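# Move cardboard box from desk to counter

## Task

Pick up the small cardboard box that sits on the desk and set it down on this room's counter, without disturbing the stacked cartons. Only if those cartons cut off every route to the counter, set the box on top of the coffee table instead. At the end the coffee table must be standing upright, the robot must not have tipped over or be left leaning, and the box must stay where it was put without the robot holding it there.

## Robot and tools

ROBOT. The robot is a Hello Robot Stretch 4, about 1.6 m tall, with a single arm. It has an omni-wheel base (rim within 0.23 m of the base origin), a lift that rides up a mast, an arm that telescopes forward, a wrist with yaw, pitch and roll joints, and a two-finger gripper. Loose objects may occasionally get nudged by outside forces.

FRAMES. The base frame sits on the floor below the base centre: x ahead, y to the left, z up. hand_pose is reported in this frame and marks a point between the open fingertips; with all wrist joints at zero its axes line up with the base frame, though the printed position may be slightly off. The odometry frame is the base frame as it was when the scene began. base_odometry heading runs from -3.142 to 3.142, left positive, and counts wheel rotation only, so slipping looks like travel.

execute_actions. Argument "actions" is a list holding one action or none (empty = just report state and images). Argument "cameras" picks images: any of head_camera, head_left_camera, head_right_camera, wrist_camera, or "all"; omitted/null means all, [] means none. An action contains "base", "joints", or both, optionally with "pace" and "contact_limits"; or it contains only "end_of_arm". Motions in one action start at once and may finish at different times; no action runs beyond 15 s.
- "base": exactly one relative command, measured from where the base last reported itself. {"translate_m": d} drives straight ahead (positive) or back, -2 to 2 m. {"strafe_m": d} slides sideways, left positive, -2 to 2 m. {"rotate_rad": d} spins in place, counter-clockwise seen from above positive, -3.2 to 3.2 rad.
- "joints": absolute targets keyed by joint name (not offsets): lift_m 0 to 1.2 m; arm_m 0 to 0.55 m extension; wrist_yaw_rad -1.134 to 4.276 (0 ahead, positive left, 3.14 stowed back, above 3.4 the arm may obstruct); wrist_pitch_rad -1.117 to 4.259 (0 level, 1.57 pointing down); wrist_roll_rad -1.117 to 4.259 (0 fingers level, positive turns clockwise viewed from behind the hand); gripper_m -0.038 to 0.141, the fingertip gap, negative meaning the tips squeeze each other. Done tolerances: ±0.004 for lift, arm and gripper, ±0.02 yaw and roll, ±0.05 pitch. Joint targets outside range are clipped and noted; any other bad value or unknown key rejects the whole call.
- "pace": "slow", "default", "fast" or "max"; base speed 0.1/0.3/0.4/0.6 m/s and turning 1/2/3/4 rad/s. With lift above 0.2 these are reduced, down to 0.3 m/s and 1 rad/s at full height.
- "contact_limits": {"arm_m": value} from 0 (softest) to 0.75 (firmest), default 0.5; the arm stops on contact past that.
- {"end_of_arm": "enable_torque"} re-powers any wrist or gripper motor that shut off, holding its current position.
Joints or base left out of an action may still be driving toward earlier targets without the status showing it. Good first move: lift_m 0.4 with wrist_yaw_rad 0 together, to unfold the wrist.

wait: {"seconds": 0–10}; commands nothing new and returns the same report as an empty action. zoom_image: {"camera": name, "region": [x0, y0, x1, y1]} in pixels of that camera's most recent full image, top-left origin, at most 504x504. finished_scene: {"scene": n}; final, reports success, and the goal must still hold after it.

RESULTS. base_status/joint_status: "done" (for the base, wheels turned the full amount even if slipping); "off_target" (stopped short, may still push); "contact_stop_at_<key>" (blocked; that part goes slack, a slack lift may sag under load and a slack base may roll); "limit_stop_at_<name>"; "time_out"; "torque_fault" (wrist/gripper motor overloaded and went limp, ignores commands until enable_torque). After any stop, later calls in the same reply are skipped. on_its_own lists uncommanded behaviour; "held at" is a target, not a position. lidar_m: 12 ranges from the base origin in 30° sectors, first straight ahead and going counter-clockwise (4th left, 7th behind, 10th right); "-" is nothing seen or closer than 0.25 m; covers about 0.15 m up to robot height, can miss glass, thin legs and much behind. wrist_depth_mm: 7x7 grid of depths 100–2000 mm from top-left, "-" unknown; includes the robot's own parts. turned_by_wheels vs turned_by_imu differing by over ~0.1 rad means a hit or slip; heading error ≈ their difference. base_tilt in degrees, forward and right positive, with a fixed bias up to ~1.5°. motor_effort is percent of max, positive toward higher joint values, bracket = peak during last action; noisy with fixed offsets. For wheel_0..wheel_2 positive means turning right. Efforts outside rest range suggest a load or contact; a held load pushes level-wrist pitch effort away from 0.

GRIPPING. Command gripper_m below the object's width; squeezing deeper pulls it toward the wrist by up to a third of the shortfall. Neither reading nor "done" proves a grasp; at commands of 0 or above a firm hold shows as a distinct gripper effort change. Fingers jammed on a surface: raise the lift.

CAMERAS. head_camera (mast top, forward and downward; rotate base to look around), head_left_camera and head_right_camera (fisheyes beside it, looking steeper, showing base and arm), wrist_camera (behind the fingers, fingertips at the bottom of the frame).

AVOID. Tipping: don't drive or turn with over 1 kg held and arm_m above 0.2, especially at fast/max; avoid steady pushes or pulls with a high gripper or high contact limit. Beyond 6° lean gives limit_stop_at_tilt and everything goes slack. limit_stop_at_own_body can occur with pitch below -0.2 plus roll below -0.4 or above 4. Avoid torque faults (pressing the gripper into things, over ~2 kg level), drops, slams, hard hits, knocking the cartons or coffee table, and leaving the box supported by the gripper. Less robot motion time is better; thinking time passes while the robot holds still.

Each tool is called after ">>>" by a JSON object that holds its "op" and its "data", one argument or row to a line.

## Session

>>> {"op": "execute_actions", "data": {
  "actions": []
}}

Scene clock: 0.00 s.
base_odometry: x=+0.000 y=+0.000 heading=+0.000 (m, m, rad; odometry frame)
turned_by_wheels: +0.000 (rad since the last result)
turned_by_imu: +0.000 (rad since the last result)
base_tilt: forward=+0.6 right=-0.9 (deg)
lidar_m: 0.89 1.16 2.61 1.47 1.04 1.00 1.05 1.17 1.08 1.12 1.04 1.02
base_status: not commanded
joint_positions: lift_m=+0.290 arm_m=-0.001 wrist_yaw_rad=+3.109 wrist_pitch_rad=+0.001 wrist_roll_rad=-0.014 gripper_m=+0.057
joint_status: not commanded
motor_effort: lift_m=+21 arm_m=-1 wrist_yaw_rad=+0 wrist_pitch_rad=-7 wrist_roll_rad=-1 gripper_m=+0 wheel_0=+0 wheel_1=+1 wheel_2=+1 (%)
hand_pose: x=-0.1155 y=+0.0969 z=+0.4682 quat_wxyz=(+0.016, -0.001, -0.007, +1.000) (m; base frame)
wrist_depth_mm: - 146 1025 1499 1537 976 891 / - 120 157 1336 1308 1160 1205 / - 116 147 1464 1098 976 1229 / - 129 183 1464 1118 991 1182 / 209 1255 1756 1397 1308 1308 1229 / 223 1336 224 1255 207 1078 1205 / 226 1160 1160 148 1042 931 991
pictures: head_camera, head_left_camera, head_right_camera, wrist_camera
Images, in order (width x height): head_camera 420x560, head_left_camera 420x672, head_right_camera 420x672, wrist_camera 616x392.

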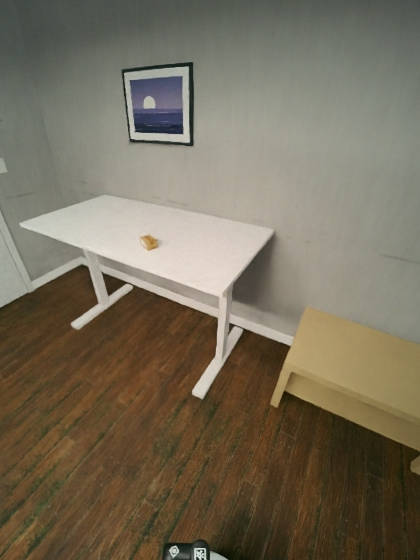

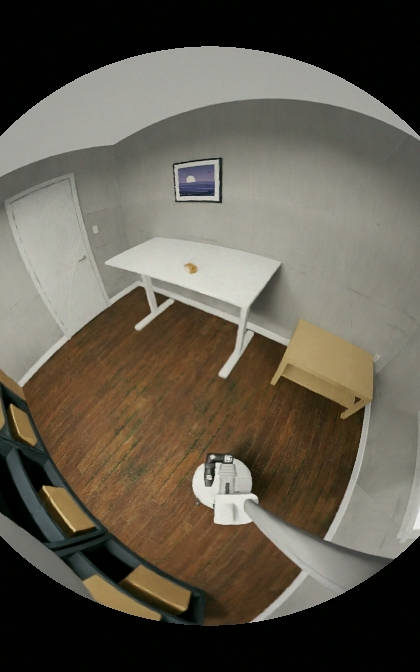

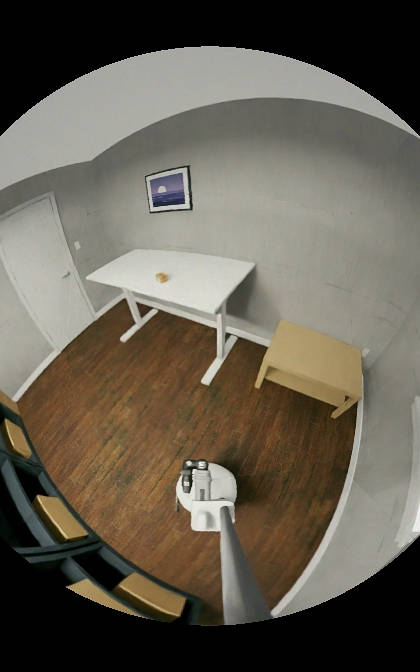

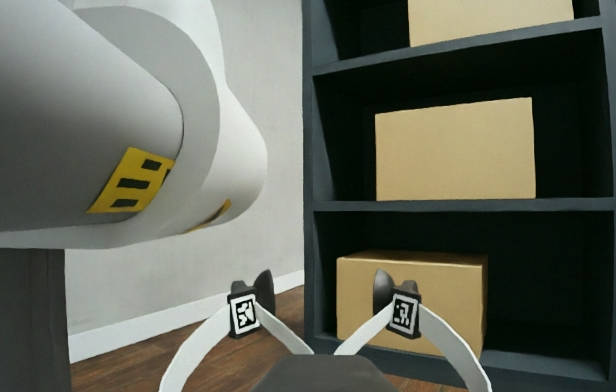

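>>> {"op": "execute_actions", "data": {
  "actions": [
    {"base":{"rotate_rad":1.4},"joints":{"lift_m":0.8,"wrist_yaw_rad":0,"gripper_m":0.13},"pace":"fast"}
  ]
}}

Scene clock: 2.67 s.
base_odometry: x=+0.000 y=+0.000 heading=+1.400 (m, m, rad; odometry frame)
turned_by_wheels: +1.400 (rad since the last result)
turned_by_imu: +1.411 (rad since the last result)
base_tilt: forward=+0.6 right=-0.9 (deg)
lidar_m: 1.82 1.12 1.00 1.01 1.24 1.09 1.10 1.11 1.00 0.89 0.99 1.91
base_status: done
joint_positions: lift_m=+0.800 arm_m=-0.001 wrist_yaw_rad=+0.000 wrist_pitch_rad=+0.001 wrist_roll_rad=-0.014 gripper_m=+0.130
joint_status: all done
motor_effort: lift_m=+24(26) arm_m=-1(1) wrist_yaw_rad=-2(7) wrist_pitch_rad=-6(7) wrist_roll_rad=-1(2) gripper_m=+1(7) wheel_0=-2(11) wheel_1=-1(9) wheel_2=-1(14) (%)
hand_pose: x=+0.4585 y=-0.0873 z=+0.9776 quat_wxyz=(+1.000, -0.007, +0.001, +0.000) (m; base frame)
wrist_depth_mm: 1366 1430 1921 - - - 1983 / 1160 1366 - - - - - / 1025 1397 - - - - 1983 / 991 1366 1756 - - - 1983 / 1366 1430 1921 - - - 1983 / 1397 1397 216 - - 216 1983 / 1098 1229 1756 149 - - 1983
pictures: head_camera, head_left_camera, head_right_camera, wrist_camera
Images, in order (width x height): head_camera 420x560, head_left_camera 420x672, head_right_camera 420x672, wrist_camera 616x392.

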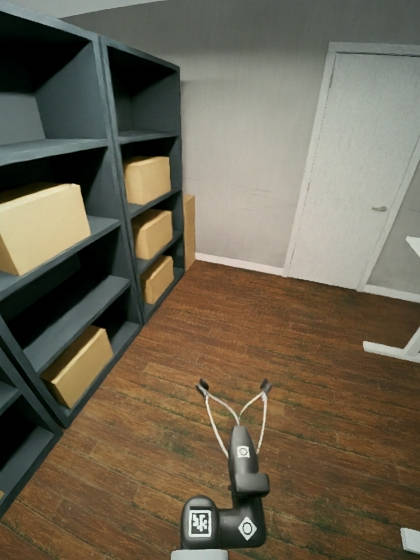

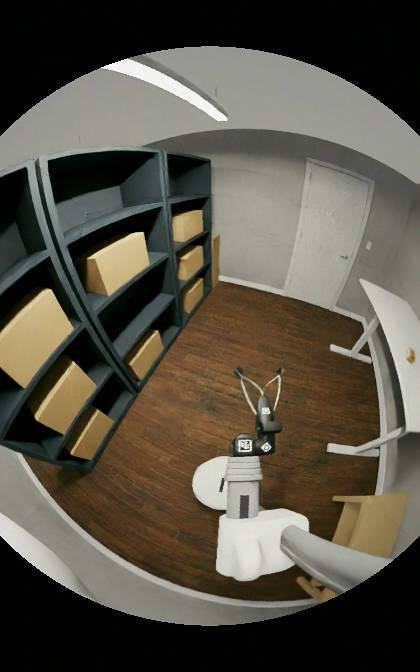

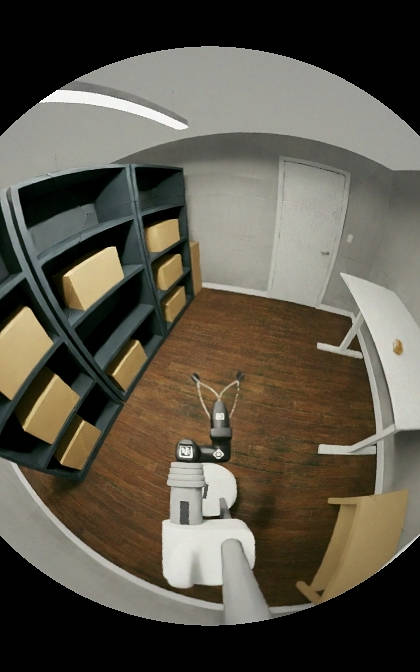

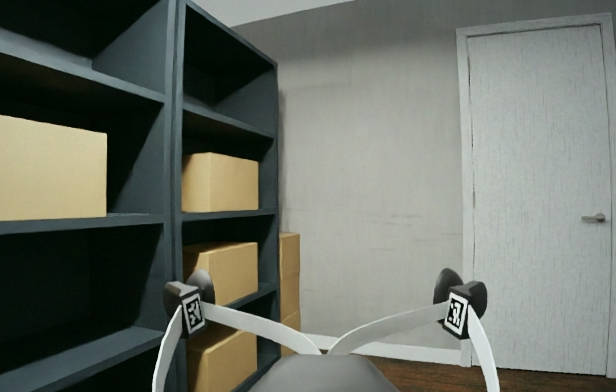

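>>> {"op": "execute_actions", "data": {
  "actions": [
    {"base":{"rotate_rad":1.5},"pace":"fast"}
  ]
}}

Scene clock: 4.73 s.
base_odometry: x=+0.000 y=+0.000 heading=+2.899 (m, m, rad; odometry frame)
turned_by_wheels: +1.499 (rad since the last result)
turned_by_imu: +1.513 (rad since the last result)
base_tilt: forward=+0.6 right=-0.9 (deg)
lidar_m: 1.01 1.30 1.08 1.08 1.16 1.00 0.88 0.93 1.69 2.07 1.18 1.00
base_status: done
joint_positions: lift_m=+0.800 arm_m=-0.001 wrist_yaw_rad=+0.000 wrist_pitch_rad=+0.001 wrist_roll_rad=-0.014 gripper_m=+0.130
joint_status: not commanded
motor_effort: lift_m=+22(24) arm_m=-1(1) wrist_yaw_rad=-2(2) wrist_pitch_rad=-4(4) wrist_roll_rad=-2(1) gripper_m=-1(3) wheel_0=-4(10) wheel_1=-3(9) wheel_2=-3(11) (%)
hand_pose: x=+0.4585 y=-0.0874 z=+0.9777 quat_wxyz=(+1.000, -0.007, +0.001, +0.000) (m; base frame)
wrist_depth_mm: 1160 1464 904 842 809 809 768 / 1160 1499 976 1160 991 946 732 / 1160 1499 1008 1255 768 707 683 / 1138 1499 991 1281 759 707 683 / 1138 1499 946 1255 1160 1098 842 / 1138 1397 217 878 778 216 866 / 1138 1430 1025 149 741 723 854
pictures: head_camera, head_left_camera, head_right_camera, wrist_camera
Images, in order (width x height): head_camera 420x560, head_left_camera 420x672, head_right_camera 420x672, wrist_camera 616x392.

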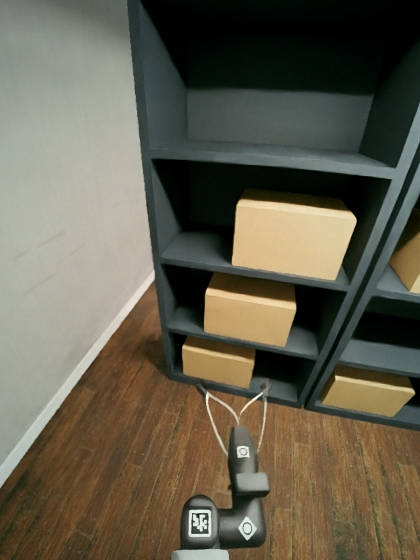

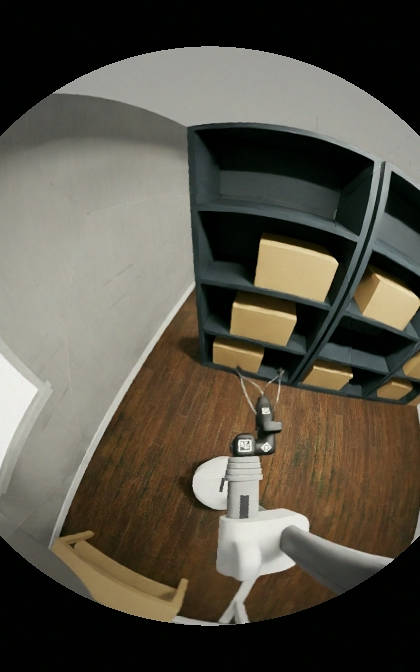

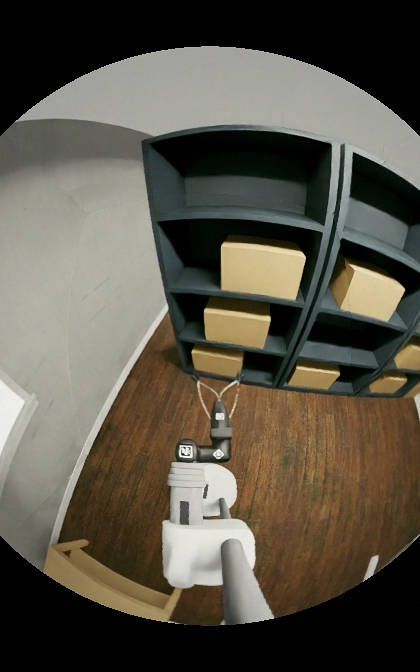

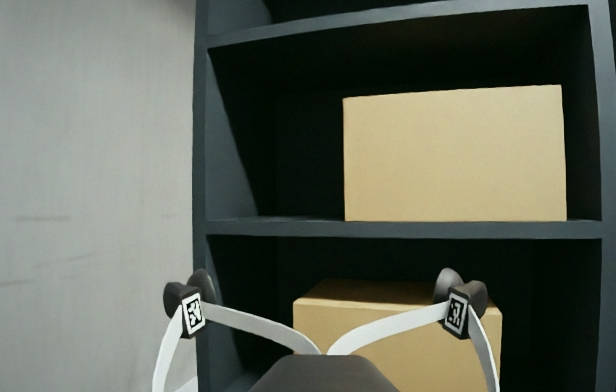

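>>> {"op": "execute_actions", "data": {
  "actions": [
    {"base":{"rotate_rad":-0.23},"pace":"fast"}
  ],
  "cameras": []
}}

>>> {"op": "execute_actions", "data": {
  "actions": [
    {"base":{"strafe_m":0.65},"pace":"fast"}
  ]
}}

Scene clock: 5.93 s.
base_odometry: x=+0.000 y=+0.000 heading=+2.670 (m, m, rad; odometry frame)
turned_by_wheels: -0.229 (rad since the last result)
turned_by_imu: -0.231 (rad since the last result)
base_tilt: forward=+0.7 right=-0.8 (deg)
lidar_m: 1.00 1.05 1.16 1.08 1.14 1.04 1.01 0.90 1.21 2.60 1.39 1.03
base_status: done
joint_positions: lift_m=+0.800 arm_m=-0.001 wrist_yaw_rad=+0.000 wrist_pitch_rad=+0.001 wrist_roll_rad=-0.014 gripper_m=+0.130
joint_status: not commanded
motor_effort: lift_m=+22(22) arm_m=-1(1) wrist_yaw_rad=-1(1) wrist_pitch_rad=-5(8) wrist_roll_rad=-4(1) gripper_m=+0(0) wheel_0=+6(11) wheel_1=+5(9) wheel_2=+5(9) (%)
hand_pose: x=+0.4585 y=-0.0874 z=+0.9777 quat_wxyz=(+1.000, -0.007, +0.001, +0.000) (m; base frame)
wrist_depth_mm: 1464 842 854 809 809 750 788 / 1464 946 1138 1078 1060 750 1078 / 1499 960 1255 788 778 759 831 / 1464 960 1255 798 778 750 809 / 1464 904 1255 1229 1205 750 1160 / 1464 891 217 798 878 216 1182 / 1499 866 809 148 1008 750 1098
pictures: none
No camera images: the call's "cameras" was empty. Leave "cameras" out to get every camera's image.

Scene clock: 8.83 s.
base_odometry: x=-0.295 y=-0.579 heading=+2.670 (m, m, rad; odometry frame)
turned_by_wheels: +0.000 (rad since the last result)
turned_by_imu: -0.001 (rad since the last result)
base_tilt: forward=+0.6 right=-0.9 (deg)
lidar_m: 1.04 0.66 0.50 0.43 0.46 0.67 0.98 1.04 1.29 3.24 1.40 1.07
base_status: done
joint_positions: lift_m=+0.800 arm_m=-0.001 wrist_yaw_rad=+0.000 wrist_pitch_rad=+0.001 wrist_roll_rad=-0.014 gripper_m=+0.130
joint_status: not commanded
motor_effort: lift_m=+22(22) arm_m=-1(1) wrist_yaw_rad=-1(1) wrist_pitch_rad=-6(5) wrist_roll_rad=-1(2) gripper_m=+0(1) wheel_0=-1(13) wheel_1=+1(14) wheel_2=+0(5) (%)
hand_pose: x=+0.4585 y=-0.0874 z=+0.9777 quat_wxyz=(+1.000, -0.007, +0.001, +0.000) (m; base frame)
wrist_depth_mm: 707 991 1808 - 798 809 798 / 691 976 1756 - 1078 1138 1008 / 699 991 1808 - 1205 1008 778 / 699 1008 1808 - 1205 946 778 / 699 991 1808 - 1205 1205 1160 / 691 917 216 - 931 216 778 / 691 904 1708 148 1060 778 768
pictures: head_camera, head_left_camera, head_right_camera, wrist_camera
Images, in order (width x height): head_camera 420x560, head_left_camera 420x672, head_right_camera 420x672, wrist_camera 616x392.

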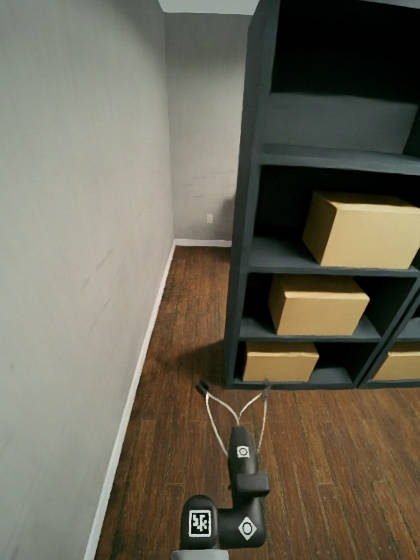

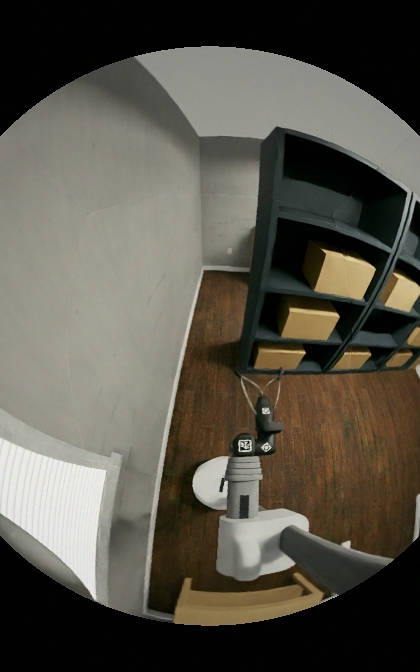

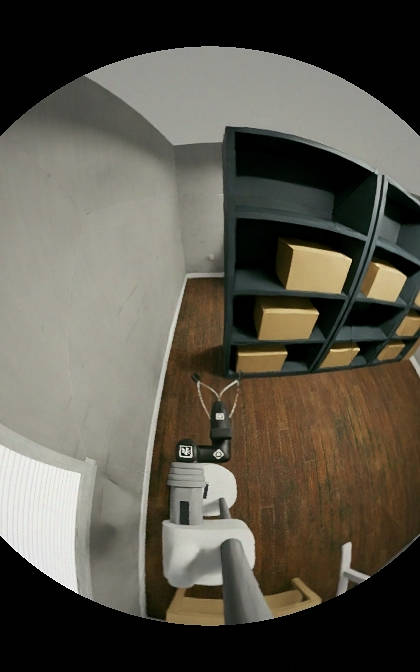

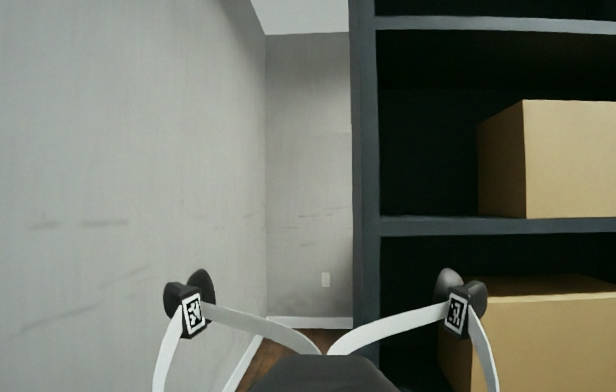

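>>> {"op": "execute_actions", "data": {
  "actions": [
    {"base":{"strafe_m":-1.84},"pace":"max"}
  ],
  "cameras": ["head_right_camera"]
}}

>>> {"op": "execute_actions", "data": {
  "actions": [
    {"base":{"rotate_rad":-3.14},"pace":"max"}
  ]
}}

Scene clock: 15.30 s.
base_odometry: x=+0.540 y=+1.060 heading=+2.670 (m, m, rad; odometry frame)
turned_by_wheels: +0.000 (rad since the last result)
turned_by_imu: -0.005 (rad since the last result)
base_tilt: forward=+0.6 right=-0.8 (deg)
lidar_m: 0.97 1.03 1.42 2.28 1.55 0.88 0.83 0.87 1.48 1.41 1.34 1.00
base_status: done
joint_positions: lift_m=+0.800 arm_m=-0.001 wrist_yaw_rad=+0.000 wrist_pitch_rad=+0.001 wrist_roll_rad=-0.014 gripper_m=+0.130
joint_status: not commanded
motor_effort: lift_m=+22(22) arm_m=-1(1) wrist_yaw_rad=+0(2) wrist_pitch_rad=-5(7) wrist_roll_rad=+0(3) gripper_m=+2(2) wheel_0=+1(14) wheel_1=+0(14) wheel_2=+0(2) (%)
hand_pose: x=+0.4585 y=-0.0874 z=+0.9777 quat_wxyz=(+1.000, -0.007, +0.001, +0.000) (m; base frame)
wrist_depth_mm: 820 820 788 820 741 820 809 / 976 1008 1060 1160 741 1042 946 / 891 788 788 1182 768 854 732 / 891 798 788 1182 788 854 732 / 931 1229 1205 1205 723 1118 1138 / 976 1229 216 1160 732 216 723 / 991 1060 1118 149 778 732 715
pictures: head_right_camera
Images, in order (width x height): head_right_camera 420x672.

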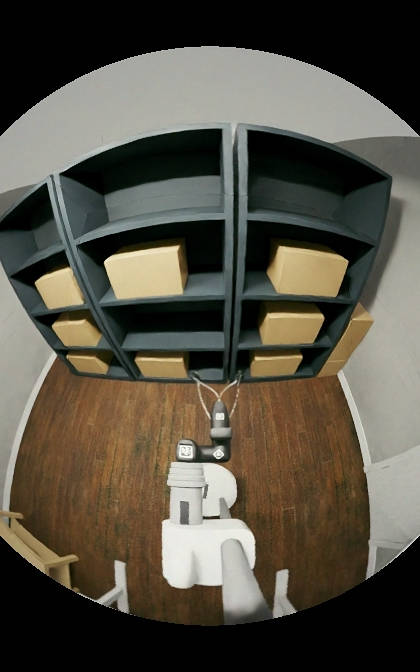

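Scene clock: 18.00 s.
base_odometry: x=+0.540 y=+1.060 heading=-0.469 (m, m, rad; odometry frame)
turned_by_wheels: -3.139 (rad since the last result)
turned_by_imu: -3.169 (rad since the last result)
base_tilt: forward=+0.6 right=-0.9 (deg)
lidar_m: 0.82 0.88 1.47 1.43 1.35 1.01 0.98 1.02 1.46 2.27 1.14 0.86
base_status: done
joint_positions: lift_m=+0.800 arm_m=-0.001 wrist_yaw_rad=+0.000 wrist_pitch_rad=+0.001 wrist_roll_rad=-0.014 gripper_m=+0.130
joint_status: not commanded
motor_effort: lift_m=+22(23) arm_m=-1(1) wrist_yaw_rad=-2(1) wrist_pitch_rad=-7(6) wrist_roll_rad=-2(0) gripper_m=+0(1) wheel_0=+5(11) wheel_1=+4(10) wheel_2=+5(15) (%)
hand_pose: x=+0.4585 y=-0.0875 z=+0.9777 quat_wxyz=(+1.000, -0.007, +0.001, +0.000) (m; base frame)
wrist_depth_mm: 1499 1464 1464 1397 1366 1366 1336 / 1499 1464 1464 1336 1366 1308 1308 / 1499 1464 1397 1397 1366 1366 1281 / 1499 1464 1430 1397 1366 1366 1308 / 1464 788 798 798 750 707 691 / 1499 1430 216 1397 1336 216 917 / 1499 1464 1430 149 1336 1308 904
pictures: head_camera, head_left_camera, head_right_camera, wrist_camera
Images, in order (width x height): head_camera 420x560, head_left_camera 420x672, head_right_camera 420x672, wrist_camera 616x392.

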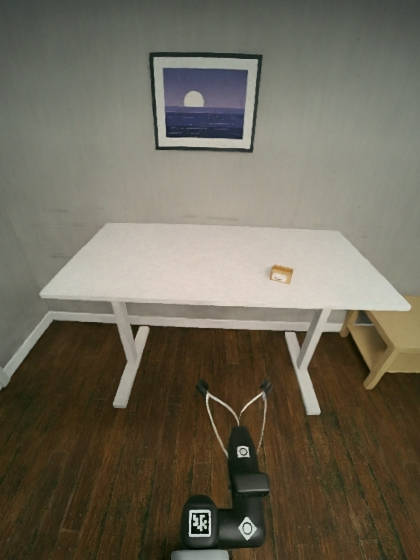

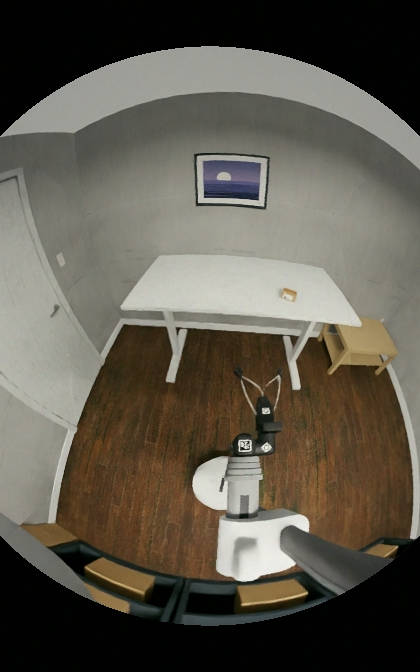

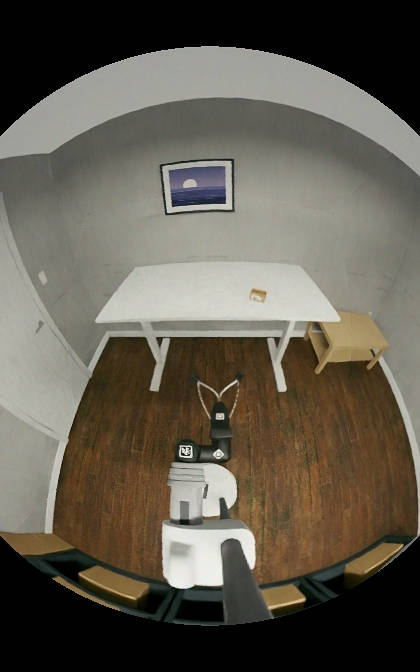

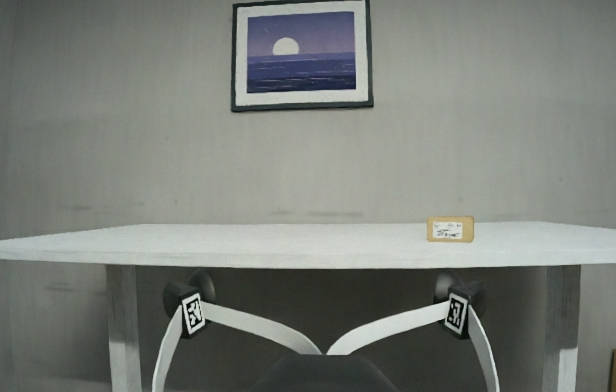

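>>> {"op": "execute_actions", "data": {
  "actions": [
    {"base":{"strafe_m":-0.26},"joints":{"lift_m":0.81,"arm_m":0.3,"gripper_m":0.141},"pace":"fast"}
  ],
  "cameras": ["head_camera","wrist_camera"]
}}

Scene clock: 25.90 s.
base_odometry: x=+0.423 y=+0.828 heading=-0.469 (m, m, rad; odometry frame)
turned_by_wheels: +0.000 (rad since the last result)
turned_by_imu: -0.002 (rad since the last result)
base_tilt: forward=+0.6 right=-1.0 (deg)
lidar_m: 0.80 0.87 1.25 1.69 1.36 1.03 0.99 1.05 1.49 2.01 1.40 0.83
base_status: done
joint_positions: lift_m=+0.810 arm_m=+0.299 wrist_yaw_rad=+0.000 wrist_pitch_rad=+0.001 wrist_roll_rad=-0.014 gripper_m=+0.141
joint_status: all done
motor_effort: lift_m=+23(26) arm_m=+6(9) wrist_yaw_rad=-1(1) wrist_pitch_rad=-6(4) wrist_roll_rad=-1(1) gripper_m=+1(3) wheel_0=-1(15) wheel_1=-3(14) wheel_2=+0(10) (%)
hand_pose: x=+0.7584 y=-0.0874 z=+0.9877 quat_wxyz=(+1.000, -0.007, +0.001, +0.000) (m; base frame)
wrist_depth_mm: 1160 1118 1098 1060 1060 1025 1025 / 1182 1138 1098 1078 1060 1025 1008 / 1160 1138 1098 1098 1060 1042 1025 / 1160 1138 1118 1098 1060 1042 1008 / 647 661 683 439 647 621 597 / 309 301 219 315 312 209 290 / 1160 1118 1098 149 1025 1008 585
pictures: head_camera, wrist_camera
Images, in order (width x height): head_camera 420x560, wrist_camera 616x392.

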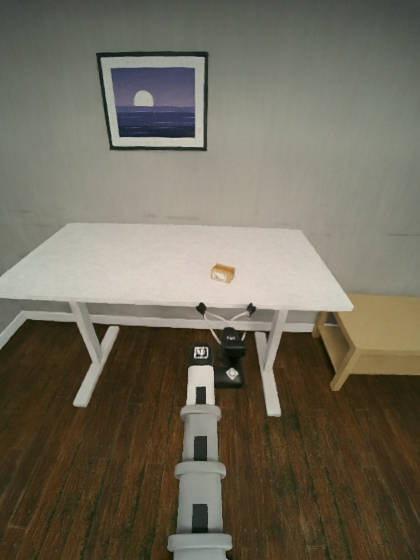

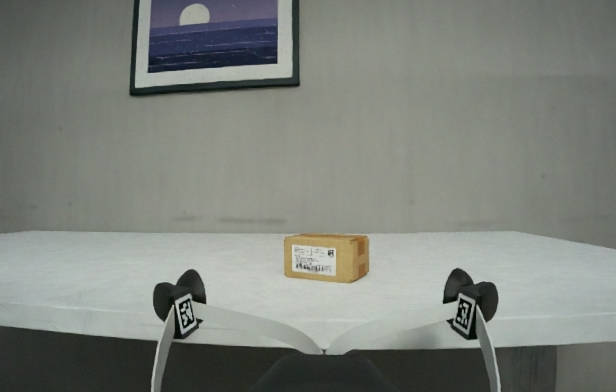

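>>> {"op": "execute_actions", "data": {
  "actions": [
    {"joints":{"lift_m":0.8,"arm_m":0.54},"contact_limits":{"arm_m":0.25}}
  ],
  "cameras": ["head_camera","wrist_camera"]
}}

Scene clock: 28.03 s.
base_odometry: x=+0.423 y=+0.828 heading=-0.469 (m, m, rad; odometry frame)
turned_by_wheels: +0.000 (rad since the last result)
turned_by_imu: +0.007 (rad since the last result)
base_tilt: forward=+0.5 right=-0.9 (deg)
lidar_m: 0.82 0.86 1.27 1.68 1.35 1.01 1.00 1.04 1.50 1.99 1.39 0.85
base_status: not commanded
joint_positions: lift_m=+0.800 arm_m=+0.519 wrist_yaw_rad=-0.006 wrist_pitch_rad=+0.003 wrist_roll_rad=-0.014 gripper_m=+0.141
joint_status: arm_m contact_stop (moved +0.220 of +0.241); the others done
on_its_own: arm_m is slack since a contact_stop (your +0.540 is given up); wrist_yaw_rad is at rest, and its effort (+16) is outside its rest range (-13 to +13)
motor_effort: lift_m=+20(23) arm_m=+0(20) wrist_yaw_rad=+16(48) wrist_pitch_rad=-10(21) wrist_roll_rad=-1(3) gripper_m=-1(0) wheel_0=+0(2) wheel_1=+0(4) wheel_2=-4(10) (%)
contact_limits: arm_m 0.25
hand_pose: x=+0.9781 y=-0.0891 z=+0.9776 quat_wxyz=(+1.000, -0.007, +0.001, -0.003) (m; base frame)
wrist_depth_mm: 931 891 866 866 842 831 820 / 931 904 891 878 854 831 820 / 931 904 878 878 854 831 820 / 946 891 904 878 842 831 809 / 569 580 597 236 469 549 521 / 266 247 219 211 196 209 258 / 185 177 187 148 184 175 -
pictures: head_camera, wrist_camera
Images, in order (width x height): head_camera 420x560, wrist_camera 616x392.

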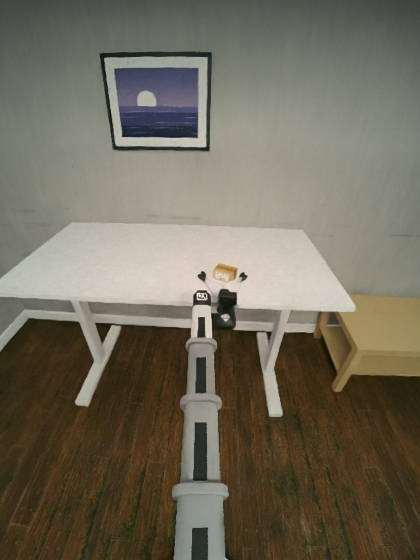

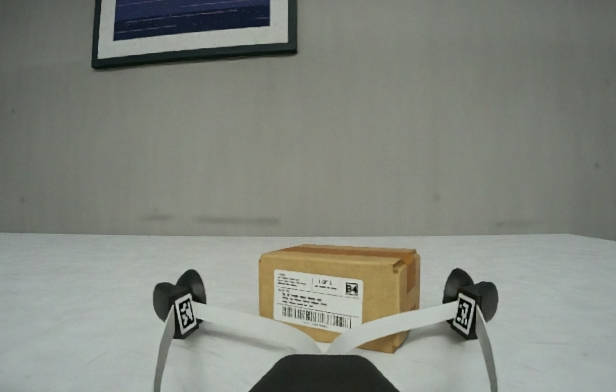

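>>> {"op": "execute_actions", "data": {
  "actions": [
    {"joints":{"lift_m":0.9,"arm_m":0.5}}
  ],
  "cameras": []
}}

>>> {"op": "execute_actions", "data": {
  "actions": [
    {"base":{"translate_m":0.04},"joints":{"wrist_pitch_rad":0.35,"wrist_yaw_rad":-0.04,"arm_m":0.53}}
  ],
  "cameras": ["wrist_camera"]
}}

Scene clock: 29.87 s.
base_odometry: x=+0.423 y=+0.828 heading=-0.469 (m, m, rad; odometry frame)
turned_by_wheels: +0.000 (rad since the last result)
turned_by_imu: +0.000 (rad since the last result)
base_tilt: forward=+0.5 right=-1.0 (deg)
lidar_m: 0.82 0.88 1.29 1.68 1.34 1.01 0.99 1.05 1.52 2.03 1.41 0.84
base_status: not commanded
joint_positions: lift_m=+0.900 arm_m=+0.501 wrist_yaw_rad=+0.000 wrist_pitch_rad=+0.002 wrist_roll_rad=-0.014 gripper_m=+0.141
joint_status: all done
motor_effort: lift_m=+24(27) arm_m=-6(7) wrist_yaw_rad=+0(17) wrist_pitch_rad=-7(11) wrist_roll_rad=-1(2) gripper_m=+1(1) wheel_0=+0(0) wheel_1=+0(0) wheel_2=-2(4) (%)
hand_pose: x=+0.9604 y=-0.0875 z=+1.0775 quat_wxyz=(+1.000, -0.007, +0.001, +0.000) (m; base frame)
wrist_depth_mm: 976 891 891 878 866 842 842 / 960 917 878 866 866 842 831 / 946 931 904 878 866 842 820 / 960 931 891 891 866 831 831 / 946 931 891 878 866 831 831 / 585 549 219 615 603 209 564 / 404 392 415 148 407 387 394
pictures: none
No camera images: the call's "cameras" was empty. Leave "cameras" out to get every camera's image.

Scene clock: 30.93 s.
base_odometry: x=+0.458 y=+0.810 heading=-0.468 (m, m, rad; odometry frame)
turned_by_wheels: +0.000 (rad since the last result)
turned_by_imu: +0.000 (rad since the last result)
base_tilt: forward=+0.7 right=-1.0 (deg)
lidar_m: 0.78 0.82 1.19 1.67 1.40 1.06 1.03 1.08 1.55 2.01 1.34 0.80
base_status: done
joint_positions: lift_m=+0.900 arm_m=+0.529 wrist_yaw_rad=-0.040 wrist_pitch_rad=+0.352 wrist_roll_rad=-0.014 gripper_m=+0.141
joint_status: all done
motor_effort: lift_m=+24(24) arm_m=+5(7) wrist_yaw_rad=+1(3) wrist_pitch_rad=-3(5) wrist_roll_rad=+0(1) gripper_m=+1(1) wheel_0=+5(9) wheel_1=+4(9) wheel_2=-2(10) (%)
hand_pose: x=+0.9670 y=-0.0982 z=+0.9785 quat_wxyz=(+0.984, -0.003, +0.175, -0.018) (m; base frame)
wrist_depth_mm: 768 750 732 732 715 707 699 / 778 778 768 768 759 750 723 / 831 820 788 788 778 759 750 / 508 500 488 480 473 462 459 / 338 340 338 229 330 325 317 / 255 245 199 188 186 208 243 / 211 204 207 149 195 200 -
pictures: wrist_camera
Images, in order (width x height): wrist_camera 616x392.

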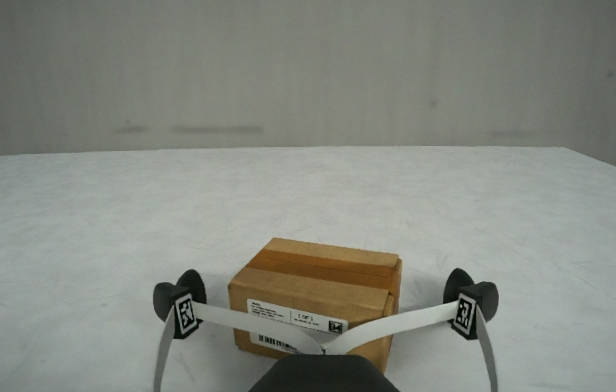

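>>> {"op": "execute_actions", "data": {
  "actions": [
    {"joints":{"lift_m":0.888}}
  ],
  "cameras": []
}}

>>> {"op": "execute_actions", "data": {
  "actions": [
    {"joints":{"gripper_m":0.02}}
  ],
  "cameras": ["wrist_camera"]
}}

>>> {"op": "execute_actions", "data": {
  "actions": [
    {"joints":{"lift_m":0.96}}
  ],
  "cameras": ["wrist_camera"]
}}

Scene clock: 31.97 s.
base_odometry: x=+0.458 y=+0.810 heading=-0.468 (m, m, rad; odometry frame)
turned_by_wheels: +0.000 (rad since the last result)
turned_by_imu: +0.000 (rad since the last result)
base_tilt: forward=+0.5 right=-0.9 (deg)
lidar_m: 0.78 0.83 1.18 1.68 1.40 1.06 1.04 1.08 1.57 1.98 1.35 0.82
base_status: not commanded
joint_positions: lift_m=+0.888 arm_m=+0.529 wrist_yaw_rad=-0.041 wrist_pitch_rad=+0.347 wrist_roll_rad=-0.014 gripper_m=+0.141
joint_status: all done
motor_effort: lift_m=+14(24) arm_m=+6(6) wrist_yaw_rad=+3(1) wrist_pitch_rad=+9(9) wrist_roll_rad=-2(2) gripper_m=+1(1) wheel_0=+5(4) wheel_1=+4(4) wheel_2=-2(2) (%)
hand_pose: x=+0.9674 y=-0.0985 z=+0.9686 quat_wxyz=(+0.985, -0.003, +0.173, -0.019) (m; base frame)
wrist_depth_mm: 759 741 741 732 715 707 699 / 798 798 778 768 759 741 732 / 831 820 798 788 768 750 750 / 492 480 473 469 459 452 445 / 325 325 324 216 297 312 304 / 245 234 199 185 181 208 232 / 200 196 200 151 186 191 -
pictures: none
No camera images: the call's "cameras" was empty. Leave "cameras" out to get every camera's image.

Scene clock: 34.17 s.
base_odometry: x=+0.458 y=+0.810 heading=-0.468 (m, m, rad; odometry frame)
turned_by_wheels: +0.000 (rad since the last result)
turned_by_imu: -0.001 (rad since the last result)
base_tilt: forward=+0.7 right=-0.9 (deg)
lidar_m: 0.78 0.82 1.21 1.67 1.39 1.06 1.02 1.09 1.55 2.00 1.34 0.81
base_status: not commanded
joint_positions: lift_m=+0.888 arm_m=+0.529 wrist_yaw_rad=-0.040 wrist_pitch_rad=+0.351 wrist_roll_rad=-0.014 gripper_m=+0.021
joint_status: all done
motor_effort: lift_m=+17(17) arm_m=+6(5) wrist_yaw_rad=-2(3) wrist_pitch_rad=-3(17) wrist_roll_rad=-3(2) gripper_m=-26(24) wheel_0=+5(5) wheel_1=+4(4) wheel_2=-2(2) (%)
hand_pose: x=+0.9672 y=-0.0981 z=+0.9673 quat_wxyz=(+0.984, -0.003, +0.175, -0.018) (m; base frame)
wrist_depth_mm: 759 750 732 732 723 715 691 / 788 788 778 768 759 741 732 / 820 809 809 788 788 759 759 / 473 462 452 445 439 433 427 / 317 315 314 204 289 303 296 / 236 238 174 164 169 227 231 / 196 183 183 167 171 176 -
pictures: wrist_camera
Images, in order (width x height): wrist_camera 616x392.

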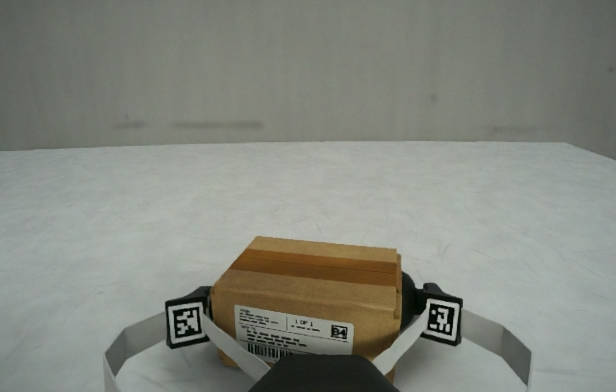

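Scene clock: 35.43 s.
base_odometry: x=+0.458 y=+0.810 heading=-0.468 (m, m, rad; odometry frame)
turned_by_wheels: +0.000 (rad since the last result)
turned_by_imu: +0.000 (rad since the last result)
base_tilt: forward=+0.5 right=-0.8 (deg)
lidar_m: 0.78 0.83 1.21 1.67 1.37 1.07 1.03 1.07 1.57 2.00 1.35 0.80
base_status: not commanded
joint_positions: lift_m=+0.960 arm_m=+0.529 wrist_yaw_rad=-0.040 wrist_pitch_rad=+0.353 wrist_roll_rad=-0.014 gripper_m=+0.021
joint_status: all done
motor_effort: lift_m=+24(27) arm_m=+5(5) wrist_yaw_rad=-1(1) wrist_pitch_rad=-9(7) wrist_roll_rad=-1(1) gripper_m=-24(27) wheel_0=+4(5) wheel_1=+4(4) wheel_2=-2(2) (%)
hand_pose: x=+0.9670 y=-0.0981 z=+1.0382 quat_wxyz=(+0.984, -0.003, +0.176, -0.018) (m; base frame)
wrist_depth_mm: 750 741 732 741 723 715 707 / 788 778 778 759 750 741 732 / 842 831 820 788 788 788 759 / 699 676 661 654 647 634 621 / 462 466 462 204 424 442 433 / 347 351 174 164 169 334 330 / 287 268 183 167 214 262 -
pictures: wrist_camera
Images, in order (width x height): wrist_camera 616x392.

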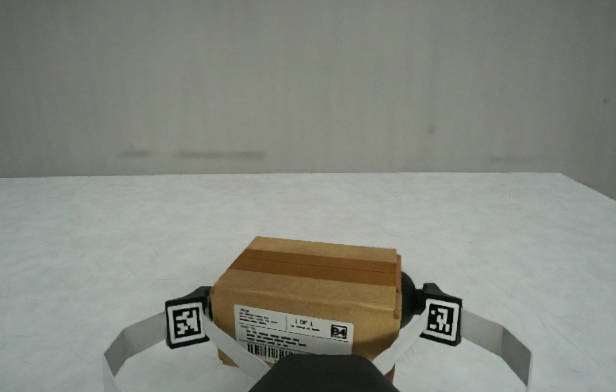

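>>> {"op": "execute_actions", "data": {
  "actions": [
    {"joints":{"arm_m":0.0},"base":{"rotate_rad":3.06}}
  ],
  "cameras": []
}}

>>> {"op": "execute_actions", "data": {
  "actions": [
    {"base":{"strafe_m":1.68},"pace":"fast"}
  ]
}}

Scene clock: 38.87 s.
base_odometry: x=+0.458 y=+0.810 heading=+2.591 (m, m, rad; odometry frame)
turned_by_wheels: +3.059 (rad since the last result)
turned_by_imu: +3.086 (rad since the last result)
base_tilt: forward=+0.5 right=-0.9 (deg)
lidar_m: 1.03 1.05 1.39 2.03 1.49 0.84 0.77 0.80 1.07 1.67 1.54 1.09
base_status: done
joint_positions: lift_m=+0.960 arm_m=+0.001 wrist_yaw_rad=-0.040 wrist_pitch_rad=+0.353 wrist_roll_rad=-0.014 gripper_m=+0.021
joint_status: all done
motor_effort: lift_m=+24(24) arm_m=-6(8) wrist_yaw_rad=-1(3) wrist_pitch_rad=-8(9) wrist_roll_rad=-1(1) gripper_m=-25(25) wheel_0=-4(7) wheel_1=-5(10) wheel_2=-3(17) (%)
hand_pose: x=+0.4389 y=-0.0981 z=+1.0382 quat_wxyz=(+0.984, -0.003, +0.176, -0.018) (m; base frame)
wrist_depth_mm: 820 976 732 1098 917 991 798 / 809 759 768 1160 960 946 788 / 809 788 798 809 809 809 831 / 809 1138 1336 1308 1008 1182 1060 / 878 1182 1366 204 891 1025 931 / 917 991 174 164 169 976 976 / 1255 976 184 167 574 1060 1060
pictures: none
No camera images: the call's "cameras" was empty. Leave "cameras" out to get every camera's image.

Scene clock: 44.70 s.
base_odometry: x=-0.421 y=-0.621 heading=+2.591 (m, m, rad; odometry frame)
turned_by_wheels: +0.000 (rad since the last result)
turned_by_imu: -0.002 (rad since the last result)
base_tilt: forward=+0.6 right=-1.0 (deg)
lidar_m: 0.98 0.60 0.41 0.35 0.37 0.48 1.06 1.08 1.40 3.33 1.42 1.00
base_status: done
joint_positions: lift_m=+0.960 arm_m=+0.001 wrist_yaw_rad=-0.040 wrist_pitch_rad=+0.353 wrist_roll_rad=-0.014 gripper_m=+0.021
joint_status: not commanded
motor_effort: lift_m=+24(24) arm_m=-6(6) wrist_yaw_rad=-2(1) wrist_pitch_rad=-7(7) wrist_roll_rad=-1(0) gripper_m=-25(26) wheel_0=-2(14) wheel_1=+3(12) wheel_2=+0(5) (%)
hand_pose: x=+0.4389 y=-0.0982 z=+1.0382 quat_wxyz=(+0.984, -0.003, +0.176, -0.018) (m; base frame)
wrist_depth_mm: 732 1060 - - 1060 1078 691 / 707 1078 - - 1118 904 715 / 707 1078 - - 809 809 750 / 699 1078 - - 1060 1060 1078 / 699 1060 1756 204 1008 842 854 / 691 891 174 164 170 866 917 / 699 809 183 167 535 991 1281
pictures: head_camera, head_left_camera, head_right_camera, wrist_camera
Images, in order (width x height): head_camera 420x560, head_left_camera 420x672, head_right_camera 420x672, wrist_camera 616x392.

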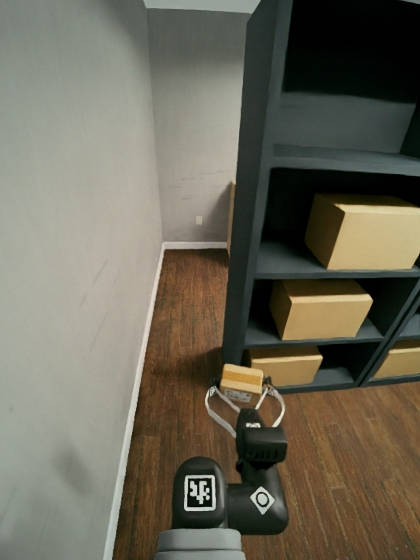

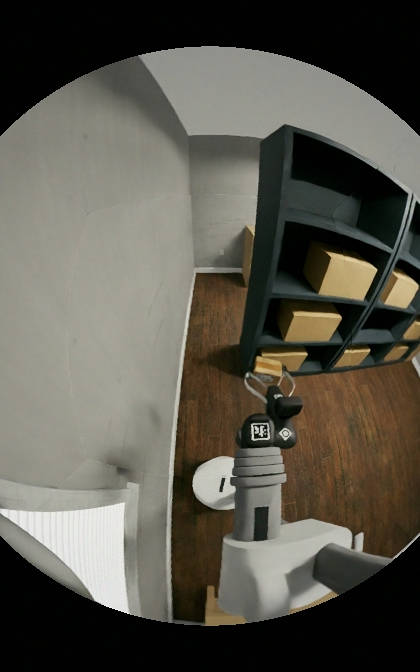

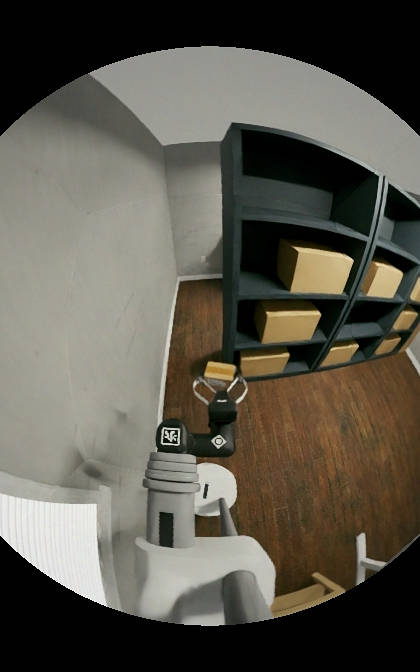

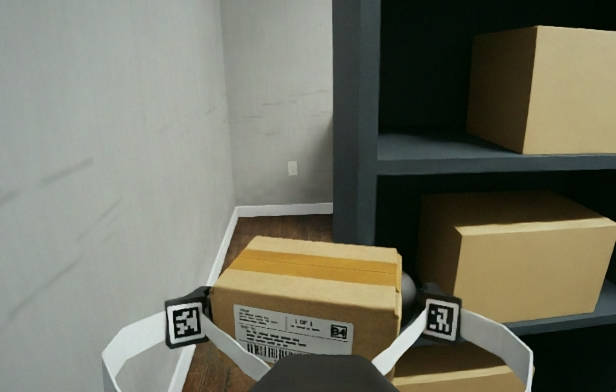

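>>> {"op": "execute_actions", "data": {
  "actions": [
    {"base":{"rotate_rad":0.085},"joints":{"wrist_yaw_rad":0.25}}
  ],
  "cameras": []
}}

>>> {"op": "execute_actions", "data": {
  "actions": [
    {"base":{"strafe_m":0.07}}
  ],
  "cameras": []
}}

>>> {"op": "execute_actions", "data": {
  "actions": [
    {"base":{"translate_m":0.65}}
  ],
  "cameras": ["head_camera","head_left_camera","head_right_camera"]
}}

Scene clock: 46.03 s.
base_odometry: x=-0.421 y=-0.621 heading=+2.675 (m, m, rad; odometry frame)
turned_by_wheels: +0.084 (rad since the last result)
turned_by_imu: +0.084 (rad since the last result)
base_tilt: forward=+0.6 right=-0.9 (deg)
lidar_m: 1.05 0.54 0.40 0.34 0.38 0.54 1.06 1.12 1.44 3.24 1.30 0.98
base_status: done
joint_positions: lift_m=+0.960 arm_m=+0.001 wrist_yaw_rad=+0.250 wrist_pitch_rad=+0.353 wrist_roll_rad=-0.014 gripper_m=+0.021
joint_status: all done
motor_effort: lift_m=+24(24) arm_m=-5(6) wrist_yaw_rad=-1(4) wrist_pitch_rad=-8(8) wrist_roll_rad=-3(1) gripper_m=-27(26) wheel_0=-6(7) wheel_1=-3(6) wheel_2=-4(9) (%)
hand_pose: x=+0.4558 y=-0.0178 z=+1.0382 quat_wxyz=(+0.977, -0.029, +0.173, +0.124) (m; base frame)
wrist_depth_mm: 427 539 768 1281 - - 544 / 433 549 778 1336 - - 580 / 436 559 798 1397 - - 603 / 442 569 831 1397 - - 634 / 452 580 759 204 - 1008 1060 / 452 539 173 164 169 691 931 / 462 521 184 167 798 750 798
pictures: none
No camera images: the call's "cameras" was empty. Leave "cameras" out to get every camera's image.

Scene clock: 47.30 s.
base_odometry: x=-0.453 y=-0.683 heading=+2.674 (m, m, rad; odometry frame)
turned_by_wheels: +0.000 (rad since the last result)
turned_by_imu: -0.001 (rad since the last result)
base_tilt: forward=+0.6 right=-0.9 (deg)
lidar_m: 1.10 0.43 0.33 0.27 0.30 0.44 1.06 1.12 1.46 3.28 1.31 1.00
base_status: done
joint_positions: lift_m=+0.960 arm_m=+0.001 wrist_yaw_rad=+0.250 wrist_pitch_rad=+0.353 wrist_roll_rad=-0.014 gripper_m=+0.021
joint_status: not commanded
motor_effort: lift_m=+24(24) arm_m=-6(5) wrist_yaw_rad=-1(1) wrist_pitch_rad=-7(8) wrist_roll_rad=-1(0) gripper_m=-26(27) wheel_0=-3(14) wheel_1=+2(11) wheel_2=+0(1) (%)
hand_pose: x=+0.4558 y=-0.0177 z=+1.0382 quat_wxyz=(+0.977, -0.029, +0.173, +0.124) (m; base frame)
wrist_depth_mm: 362 452 640 1078 - - 741 / 364 462 668 1098 - - 715 / 368 477 683 1182 - - 699 / 375 484 699 1229 - - 668 / 379 492 640 203 - - 676 / 384 452 174 164 170 820 723 / 394 436 183 167 788 946 768
pictures: none
No camera images: the call's "cameras" was empty. Leave "cameras" out to get every camera's image.

Scene clock: 50.97 s.
base_odometry: x=-1.033 y=-0.391 heading=+2.675 (m, m, rad; odometry frame)
turned_by_wheels: +0.000 (rad since the last result)
turned_by_imu: -0.002 (rad since the last result)
base_tilt: forward=+0.7 right=-0.9 (deg)
lidar_m: 1.02 0.41 0.30 0.28 0.31 0.43 1.16 1.81 2.28 1.07 0.45 0.49
base_status: done
joint_positions: lift_m=+0.960 arm_m=+0.001 wrist_yaw_rad=+0.250 wrist_pitch_rad=+0.353 wrist_roll_rad=-0.014 gripper_m=+0.021
joint_status: not commanded
motor_effort: lift_m=+24(24) arm_m=-5(5) wrist_yaw_rad=-1(1) wrist_pitch_rad=-10(9) wrist_roll_rad=-3(1) gripper_m=-27(29) wheel_0=+3(8) wheel_1=+3(9) wheel_2=-2(14) (%)
hand_pose: x=+0.4558 y=-0.0177 z=+1.0382 quat_wxyz=(+0.977, -0.029, +0.173, +0.124) (m; base frame)
wrist_depth_mm: 338 427 609 1008 1921 1808 1708 / 340 436 627 1042 - 1863 1808 / 345 445 640 1098 - - 1576 / 353 455 654 1118 - - 1464 / 359 462 603 204 - - 1499 / 359 427 174 164 169 1708 1576 / 366 407 183 167 788 1366 1464
pictures: head_camera, head_left_camera, head_right_camera
Images, in order (width x height): head_camera 420x560, head_left_camera 420x672, head_right_camera 420x672.

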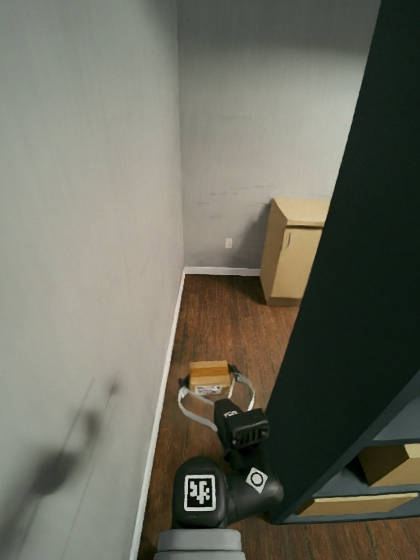

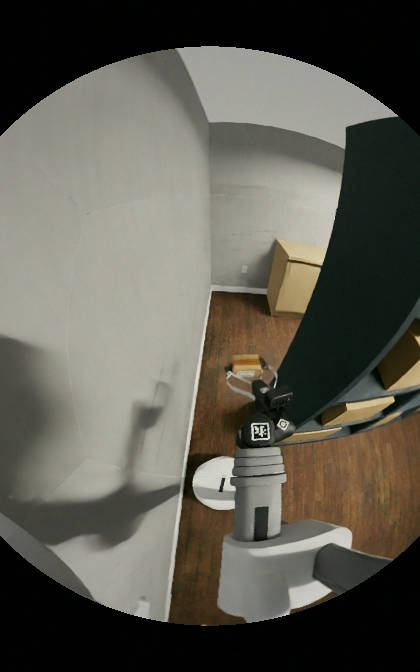

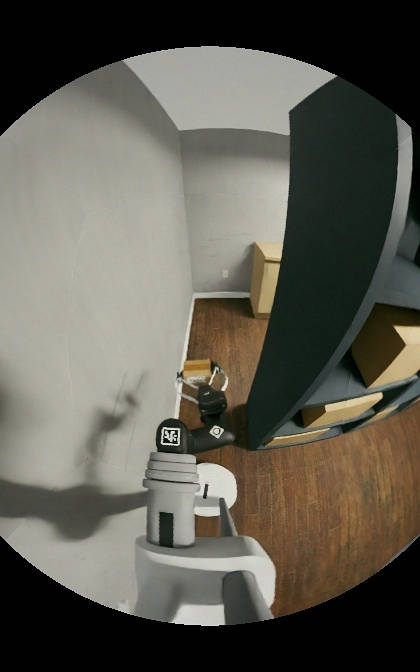

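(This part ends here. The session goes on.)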